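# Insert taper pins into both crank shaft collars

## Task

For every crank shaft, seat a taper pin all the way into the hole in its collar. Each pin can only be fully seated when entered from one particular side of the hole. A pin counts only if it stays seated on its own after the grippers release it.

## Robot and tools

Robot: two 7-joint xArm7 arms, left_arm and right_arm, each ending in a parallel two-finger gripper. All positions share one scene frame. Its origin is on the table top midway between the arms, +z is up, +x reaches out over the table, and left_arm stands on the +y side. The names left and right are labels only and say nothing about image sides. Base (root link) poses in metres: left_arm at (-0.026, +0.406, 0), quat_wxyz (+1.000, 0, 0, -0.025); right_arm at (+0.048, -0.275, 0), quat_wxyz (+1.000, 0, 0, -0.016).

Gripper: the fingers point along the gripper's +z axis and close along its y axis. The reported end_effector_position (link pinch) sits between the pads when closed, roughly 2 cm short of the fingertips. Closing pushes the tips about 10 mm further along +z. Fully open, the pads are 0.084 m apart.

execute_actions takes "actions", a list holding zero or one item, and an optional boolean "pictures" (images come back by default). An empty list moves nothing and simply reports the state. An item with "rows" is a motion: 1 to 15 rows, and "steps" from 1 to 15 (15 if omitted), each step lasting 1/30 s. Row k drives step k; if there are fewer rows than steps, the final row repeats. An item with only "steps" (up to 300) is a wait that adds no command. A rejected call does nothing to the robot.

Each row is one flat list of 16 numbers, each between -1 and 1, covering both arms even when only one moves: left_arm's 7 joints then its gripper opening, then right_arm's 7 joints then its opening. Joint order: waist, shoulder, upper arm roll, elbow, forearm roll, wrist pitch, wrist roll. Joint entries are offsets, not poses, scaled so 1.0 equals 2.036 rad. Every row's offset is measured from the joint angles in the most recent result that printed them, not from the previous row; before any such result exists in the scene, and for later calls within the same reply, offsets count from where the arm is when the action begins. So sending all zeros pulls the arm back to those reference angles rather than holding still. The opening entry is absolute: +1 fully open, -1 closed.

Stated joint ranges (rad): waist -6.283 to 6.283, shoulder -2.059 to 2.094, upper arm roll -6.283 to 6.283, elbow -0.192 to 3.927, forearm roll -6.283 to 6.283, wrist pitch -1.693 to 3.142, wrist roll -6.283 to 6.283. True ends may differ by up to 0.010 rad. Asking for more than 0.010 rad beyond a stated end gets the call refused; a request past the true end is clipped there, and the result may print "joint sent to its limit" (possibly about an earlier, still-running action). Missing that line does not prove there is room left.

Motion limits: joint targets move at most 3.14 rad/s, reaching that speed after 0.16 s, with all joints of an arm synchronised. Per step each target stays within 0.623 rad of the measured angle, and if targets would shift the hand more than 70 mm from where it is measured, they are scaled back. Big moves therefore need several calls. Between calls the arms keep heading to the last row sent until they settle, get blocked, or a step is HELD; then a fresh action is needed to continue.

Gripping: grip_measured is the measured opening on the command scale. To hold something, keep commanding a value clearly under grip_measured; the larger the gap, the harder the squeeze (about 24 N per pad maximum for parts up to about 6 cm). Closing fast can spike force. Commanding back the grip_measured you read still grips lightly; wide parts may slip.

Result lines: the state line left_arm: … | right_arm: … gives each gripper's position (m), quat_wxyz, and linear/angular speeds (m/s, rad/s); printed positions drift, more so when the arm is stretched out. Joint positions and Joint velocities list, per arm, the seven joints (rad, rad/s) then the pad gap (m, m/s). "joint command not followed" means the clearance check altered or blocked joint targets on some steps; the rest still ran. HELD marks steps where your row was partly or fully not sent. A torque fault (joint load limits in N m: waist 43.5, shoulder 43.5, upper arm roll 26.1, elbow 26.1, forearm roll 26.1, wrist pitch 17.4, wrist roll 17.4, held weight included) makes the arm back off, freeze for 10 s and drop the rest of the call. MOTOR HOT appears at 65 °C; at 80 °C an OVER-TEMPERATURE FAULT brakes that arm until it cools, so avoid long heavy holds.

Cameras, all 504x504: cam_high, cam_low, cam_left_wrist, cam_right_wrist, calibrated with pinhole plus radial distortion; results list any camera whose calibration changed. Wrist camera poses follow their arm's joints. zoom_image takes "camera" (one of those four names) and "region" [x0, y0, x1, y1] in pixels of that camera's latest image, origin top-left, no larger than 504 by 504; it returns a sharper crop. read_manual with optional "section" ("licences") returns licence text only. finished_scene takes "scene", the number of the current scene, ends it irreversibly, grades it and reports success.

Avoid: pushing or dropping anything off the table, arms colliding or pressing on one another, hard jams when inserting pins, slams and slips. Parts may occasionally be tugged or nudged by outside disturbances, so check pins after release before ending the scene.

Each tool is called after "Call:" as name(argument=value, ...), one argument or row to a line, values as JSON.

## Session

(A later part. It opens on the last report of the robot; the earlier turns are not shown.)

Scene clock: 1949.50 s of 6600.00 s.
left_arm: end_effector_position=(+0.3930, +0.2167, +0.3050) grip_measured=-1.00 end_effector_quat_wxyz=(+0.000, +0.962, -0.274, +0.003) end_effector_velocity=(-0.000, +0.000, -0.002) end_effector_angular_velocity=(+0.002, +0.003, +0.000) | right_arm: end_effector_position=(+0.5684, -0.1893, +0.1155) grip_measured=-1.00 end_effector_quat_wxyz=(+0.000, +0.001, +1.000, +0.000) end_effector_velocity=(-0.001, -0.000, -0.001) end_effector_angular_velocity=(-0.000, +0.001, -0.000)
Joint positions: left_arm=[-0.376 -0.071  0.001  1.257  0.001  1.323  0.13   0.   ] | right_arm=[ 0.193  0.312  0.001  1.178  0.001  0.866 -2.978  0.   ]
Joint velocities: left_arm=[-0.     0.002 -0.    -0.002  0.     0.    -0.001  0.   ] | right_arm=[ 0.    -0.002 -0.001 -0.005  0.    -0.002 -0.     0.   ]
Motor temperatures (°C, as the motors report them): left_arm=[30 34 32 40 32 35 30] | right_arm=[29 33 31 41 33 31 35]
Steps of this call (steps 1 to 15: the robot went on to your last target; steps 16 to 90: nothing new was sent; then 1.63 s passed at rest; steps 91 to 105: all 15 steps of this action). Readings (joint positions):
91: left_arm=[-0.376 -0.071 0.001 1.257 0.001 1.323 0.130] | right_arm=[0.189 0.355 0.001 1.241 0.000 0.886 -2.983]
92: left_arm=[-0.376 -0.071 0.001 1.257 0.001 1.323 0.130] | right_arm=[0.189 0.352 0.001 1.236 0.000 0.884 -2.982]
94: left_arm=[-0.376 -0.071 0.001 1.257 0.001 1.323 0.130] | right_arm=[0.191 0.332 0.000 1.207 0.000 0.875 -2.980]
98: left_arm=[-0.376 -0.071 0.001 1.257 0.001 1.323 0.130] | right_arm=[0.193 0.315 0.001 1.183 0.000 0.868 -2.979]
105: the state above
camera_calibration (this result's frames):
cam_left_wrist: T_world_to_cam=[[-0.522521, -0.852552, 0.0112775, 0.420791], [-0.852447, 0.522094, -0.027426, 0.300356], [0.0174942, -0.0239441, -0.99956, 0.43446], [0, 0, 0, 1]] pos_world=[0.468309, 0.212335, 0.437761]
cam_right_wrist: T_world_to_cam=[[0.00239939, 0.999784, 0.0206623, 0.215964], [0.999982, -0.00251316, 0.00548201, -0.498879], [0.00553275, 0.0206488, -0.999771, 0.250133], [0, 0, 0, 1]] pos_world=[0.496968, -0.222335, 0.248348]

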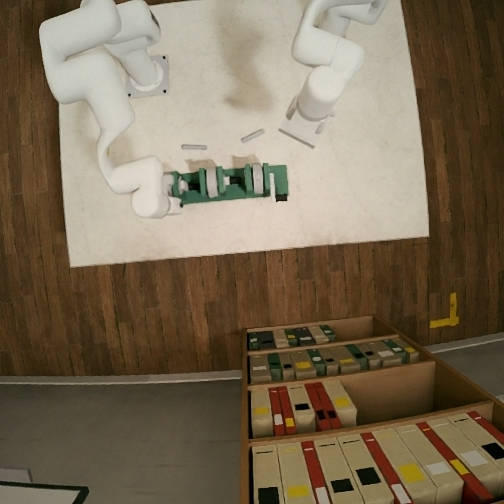

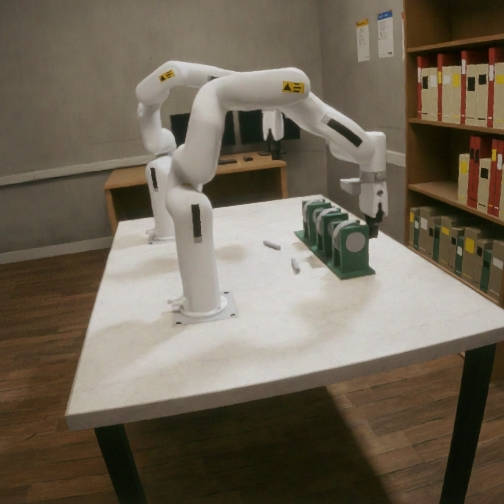

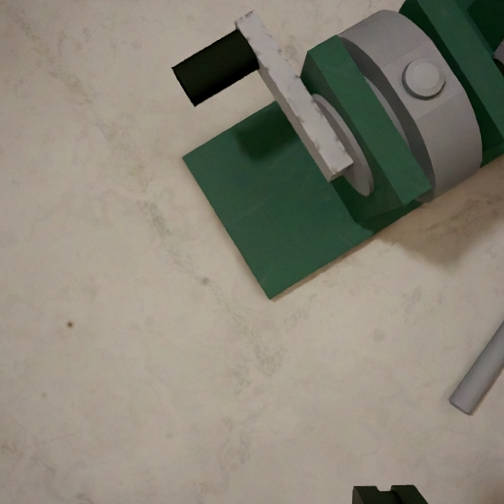

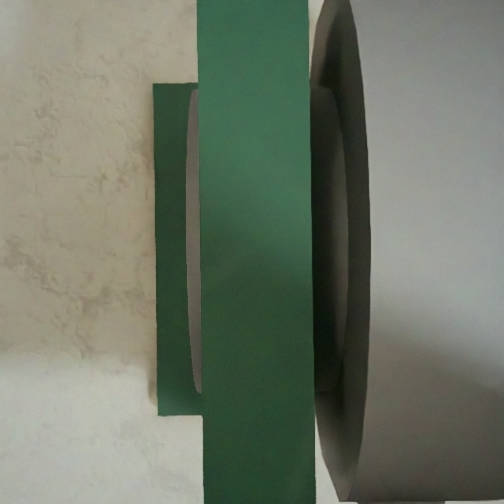

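Call:
execute_actions(
  actions=[
    {"rows": [[0,0,0,0,0,0,0,-1, 0.0012,-0.0114,0,-0.0165,0,-0.0051,0.0012,-1]], "steps": 15},
  ],
  pictures=false,
)

Scene clock: 1955.00 s of 6600.00 s.
left_arm: end_effector_position=(+0.3930, +0.2167, +0.3050) grip_measured=-1.00 end_effector_quat_wxyz=(+0.000, +0.962, -0.274, +0.003) end_effector_velocity=(+0.001, -0.000, +0.001) end_effector_angular_velocity=(-0.001, -0.003, -0.001) | right_arm: end_effector_position=(+0.5628, -0.1894, +0.1172) grip_measured=-1.00 end_effector_quat_wxyz=(+0.003, +0.001, +1.000, +0.001) end_effector_velocity=(-0.002, -0.001, -0.000) end_effector_angular_velocity=(-0.001, +0.003, -0.001)
Joint positions: left_arm=[-0.376 -0.071  0.001  1.257  0.001  1.323  0.13   0.   ] | right_arm=[ 0.196  0.288  0.     1.148  0.     0.853 -2.976  0.   ]
Joint velocities: left_arm=[-0.    -0.001  0.     0.002  0.001 -0.     0.001  0.   ] | right_arm=[-0.001 -0.004 -0.    -0.004 -0.001  0.003 -0.     0.   ]
Motor temperatures (°C, as the motors report them): left_arm=[30 34 32 40 32 35 30] | right_arm=[29 33 31 41 33 31 35]
Steps of this call (steps 1 to 15: the robot went on to your last target; steps 16 to 90: nothing new was sent; then 2.00 s passed at rest; steps 91 to 105: all 15 steps of this action). Readings (joint positions):
91: left_arm=[-0.376 -0.071 0.001 1.257 0.001 1.323 0.130] | right_arm=[0.193 0.311 0.001 1.177 0.000 0.866 -2.978]
92: left_arm=[-0.376 -0.071 0.001 1.257 0.001 1.323 0.130] | right_arm=[0.194 0.308 0.001 1.172 0.001 0.864 -2.978]
94: left_arm=[-0.376 -0.071 0.001 1.257 0.001 1.323 0.130] | right_arm=[0.195 0.297 0.001 1.157 0.000 0.859 -2.977]
98: left_arm=[-0.376 -0.071 0.001 1.257 0.001 1.323 0.130] | right_arm=[0.195 0.290 0.000 1.150 0.000 0.853 -2.976]
105: the state above

Call:
execute_actions(
  actions=[
    {"rows": [[0,0,0,0,0,0,0,-1, 0.0005,-0.006,0,-0.0105,0,-0.003,0.0005,-1]], "steps": 15},
  ],
  pictures=false,
)

Scene clock: 1958.20 s of 6600.00 s.
left_arm: end_effector_position=(+0.3930, +0.2167, +0.3050) grip_measured=-1.00 end_effector_quat_wxyz=(+0.000, +0.962, -0.274, +0.003) end_effector_velocity=(+0.000, +0.000, +0.001) end_effector_angular_velocity=(+0.000, -0.001, -0.001) | right_arm: end_effector_position=(+0.5616, -0.1891, +0.1179) grip_measured=-1.00 end_effector_quat_wxyz=(+0.009, +0.001, +1.000, +0.002) end_effector_velocity=(-0.000, +0.001, -0.000) end_effector_angular_velocity=(+0.000, +0.000, +0.003)
Joint positions: left_arm=[-0.376 -0.071  0.001  1.257  0.001  1.323  0.13   0.   ] | right_arm=[ 0.196  0.276  0.     1.13   0.     0.835 -2.975  0.   ]
Joint velocities: left_arm=[ 0.     0.    -0.     0.001  0.001  0.001  0.001  0.   ] | right_arm=[ 0.001 -0.     0.001 -0.001  0.    -0.    -0.001  0.   ]
Motor temperatures (°C, as the motors report them): left_arm=[30 34 32 40 32 35 30] | right_arm=[29 33 31 40 33 31 35]
Steps of this call (steps 1 to 15: the robot went on to your last target; steps 16 to 81: nothing new was sent; steps 82 to 96: all 15 steps of this action). Readings (joint positions):
82: left_arm=[-0.376 -0.071 0.001 1.257 0.001 1.323 0.130] | right_arm=[0.196 0.288 0.001 1.145 0.000 0.850 -2.976]
83: left_arm=[-0.376 -0.071 0.001 1.257 0.001 1.323 0.130] | right_arm=[0.196 0.286 0.001 1.142 0.000 0.847 -2.975]
85: left_arm=[-0.376 -0.071 0.001 1.257 0.001 1.323 0.130] | right_arm=[0.196 0.281 0.000 1.135 0.000 0.840 -2.975]
89: left_arm=[-0.376 -0.071 0.001 1.257 0.001 1.323 0.130] | right_arm=[0.196 0.278 0.000 1.131 0.000 0.836 -2.975]
96: the state above

Call:
execute_actions(
  actions=[
    {"rows": [[0,0,0,0,0,0,0,-1, -0.0064,0.0434,0,0.1287,0,0.0948,-0.0069,-1]], "steps": 15},
  ],
)

Scene clock: 1966.90 s of 6600.00 s.
left_arm: end_effector_position=(+0.3930, +0.2167, +0.3050) grip_measured=-1.00 end_effector_quat_wxyz=(+0.000, +0.962, -0.274, +0.003) end_effector_velocity=(+0.000, -0.000, +0.001) end_effector_angular_velocity=(-0.001, -0.002, +0.001) | right_arm: end_effector_position=(+0.6025, -0.1890, +0.1575) grip_measured=-1.00 end_effector_quat_wxyz=(-0.002, -0.000, +1.000, -0.000) end_effector_velocity=(+0.010, -0.001, +0.008) end_effector_angular_velocity=(-0.000, -0.007, -0.002)
Joint positions: left_arm=[-0.376 -0.071  0.001  1.257  0.001  1.323  0.13   0.   ] | right_arm=[ 0.184  0.364  0.001  1.386  0.001  1.026 -2.989  0.   ]
Joint velocities: left_arm=[-0.    -0.001  0.     0.001 -0.001  0.    -0.     0.   ] | right_arm=[-0.002  0.016 -0.001  0.047 -0.001  0.024 -0.001  0.   ]
Motor temperatures (°C, as the motors report them): left_arm=[30 34 32 40 32 35 30] | right_arm=[29 33 31 39 33 32 35]
Steps of this call (steps 1 to 15: the robot went on to your last target; steps 16 to 90: nothing new was sent; then 5.20 s passed at rest; steps 91 to 105: all 15 steps of this action). Readings (joint positions):
91: left_arm=[-0.376 -0.071 0.001 1.257 0.001 1.323 0.130] | right_arm=[0.197 0.276 0.000 1.131 0.000 0.835 -2.975]
92: left_arm=[-0.376 -0.071 0.001 1.257 0.001 1.323 0.130] | right_arm=[0.196 0.278 0.000 1.136 0.000 0.840 -2.975]
94: left_arm=[-0.376 -0.071 0.001 1.257 0.001 1.323 0.130] | right_arm=[0.194 0.296 0.002 1.175 0.001 0.883 -2.978]
98: left_arm=[-0.376 -0.071 0.001 1.257 0.001 1.323 0.130] | right_arm=[0.188 0.349 0.004 1.333 0.001 0.993 -2.986]
105: the state above
camera_calibration (this result's frames):
cam_left_wrist: T_world_to_cam=[[-0.522521, -0.852552, 0.0112774, 0.420791], [-0.852447, 0.522094, -0.0274262, 0.300356], [0.0174944, -0.0239441, -0.99956, 0.43446], [0, 0, 0, 1]] pos_world=[0.468309, 0.212335, 0.437761]
cam_right_wrist: T_world_to_cam=[[0.00140703, 0.999799, 0.0200164, 0.215413], [0.999999, -0.0014207, 0.000668598, -0.532237], [0.0006969, 0.0200154, -0.999799, 0.294736], [0, 0, 0, 1]] pos_world=[0.531728, -0.222025, 0.290721]

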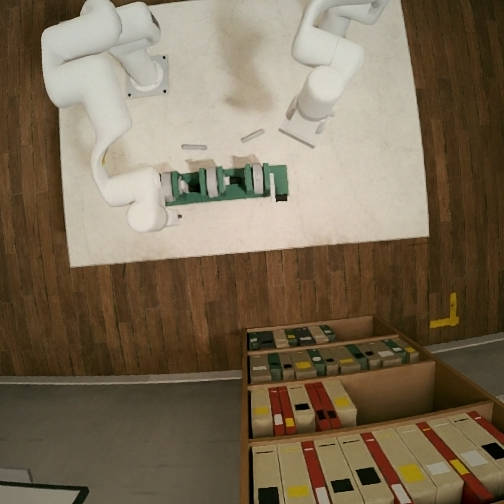

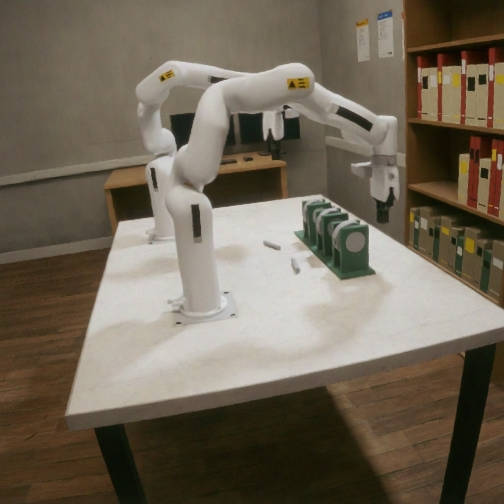

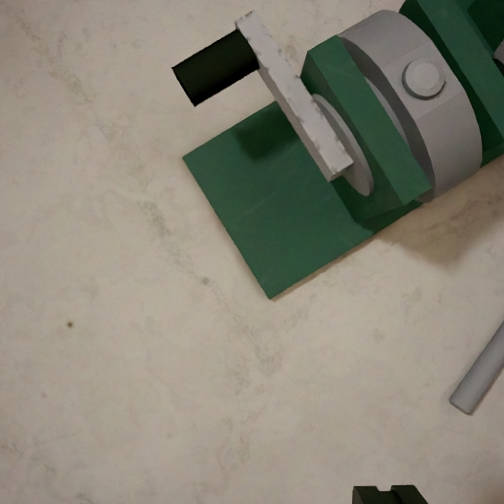

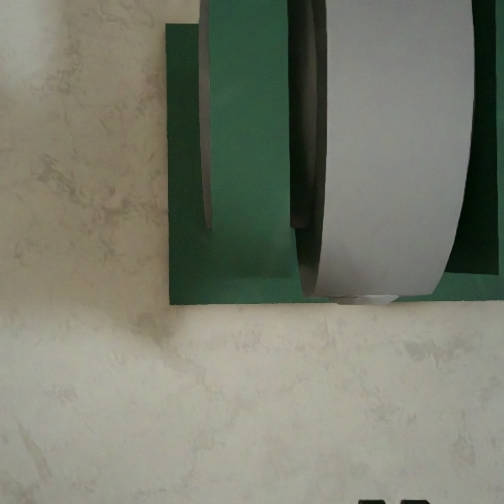

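Call:
zoom_image(
  camera="cam_right_wrist",
  region=[280, 240, 460, 330],
)

Call:
zoom_image(
  camera="cam_high",
  region=[150, 150, 310, 230],
)

Region (280, 240, 460, 330) of cam_right_wrist's 504x504 image, scaled by 2.800, with more detail than that image has.

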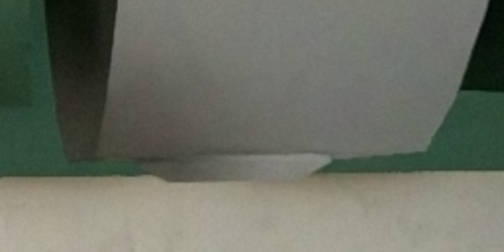

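Region (150, 150, 310, 230) of cam_high's 504x504 image, scaled by 3.150, with more detail than that image has.

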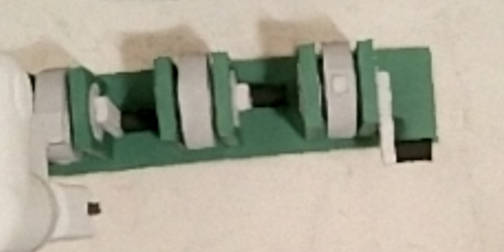

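Call:
finished_scene(
  scene=1,
)

The scene is finished: the task was done.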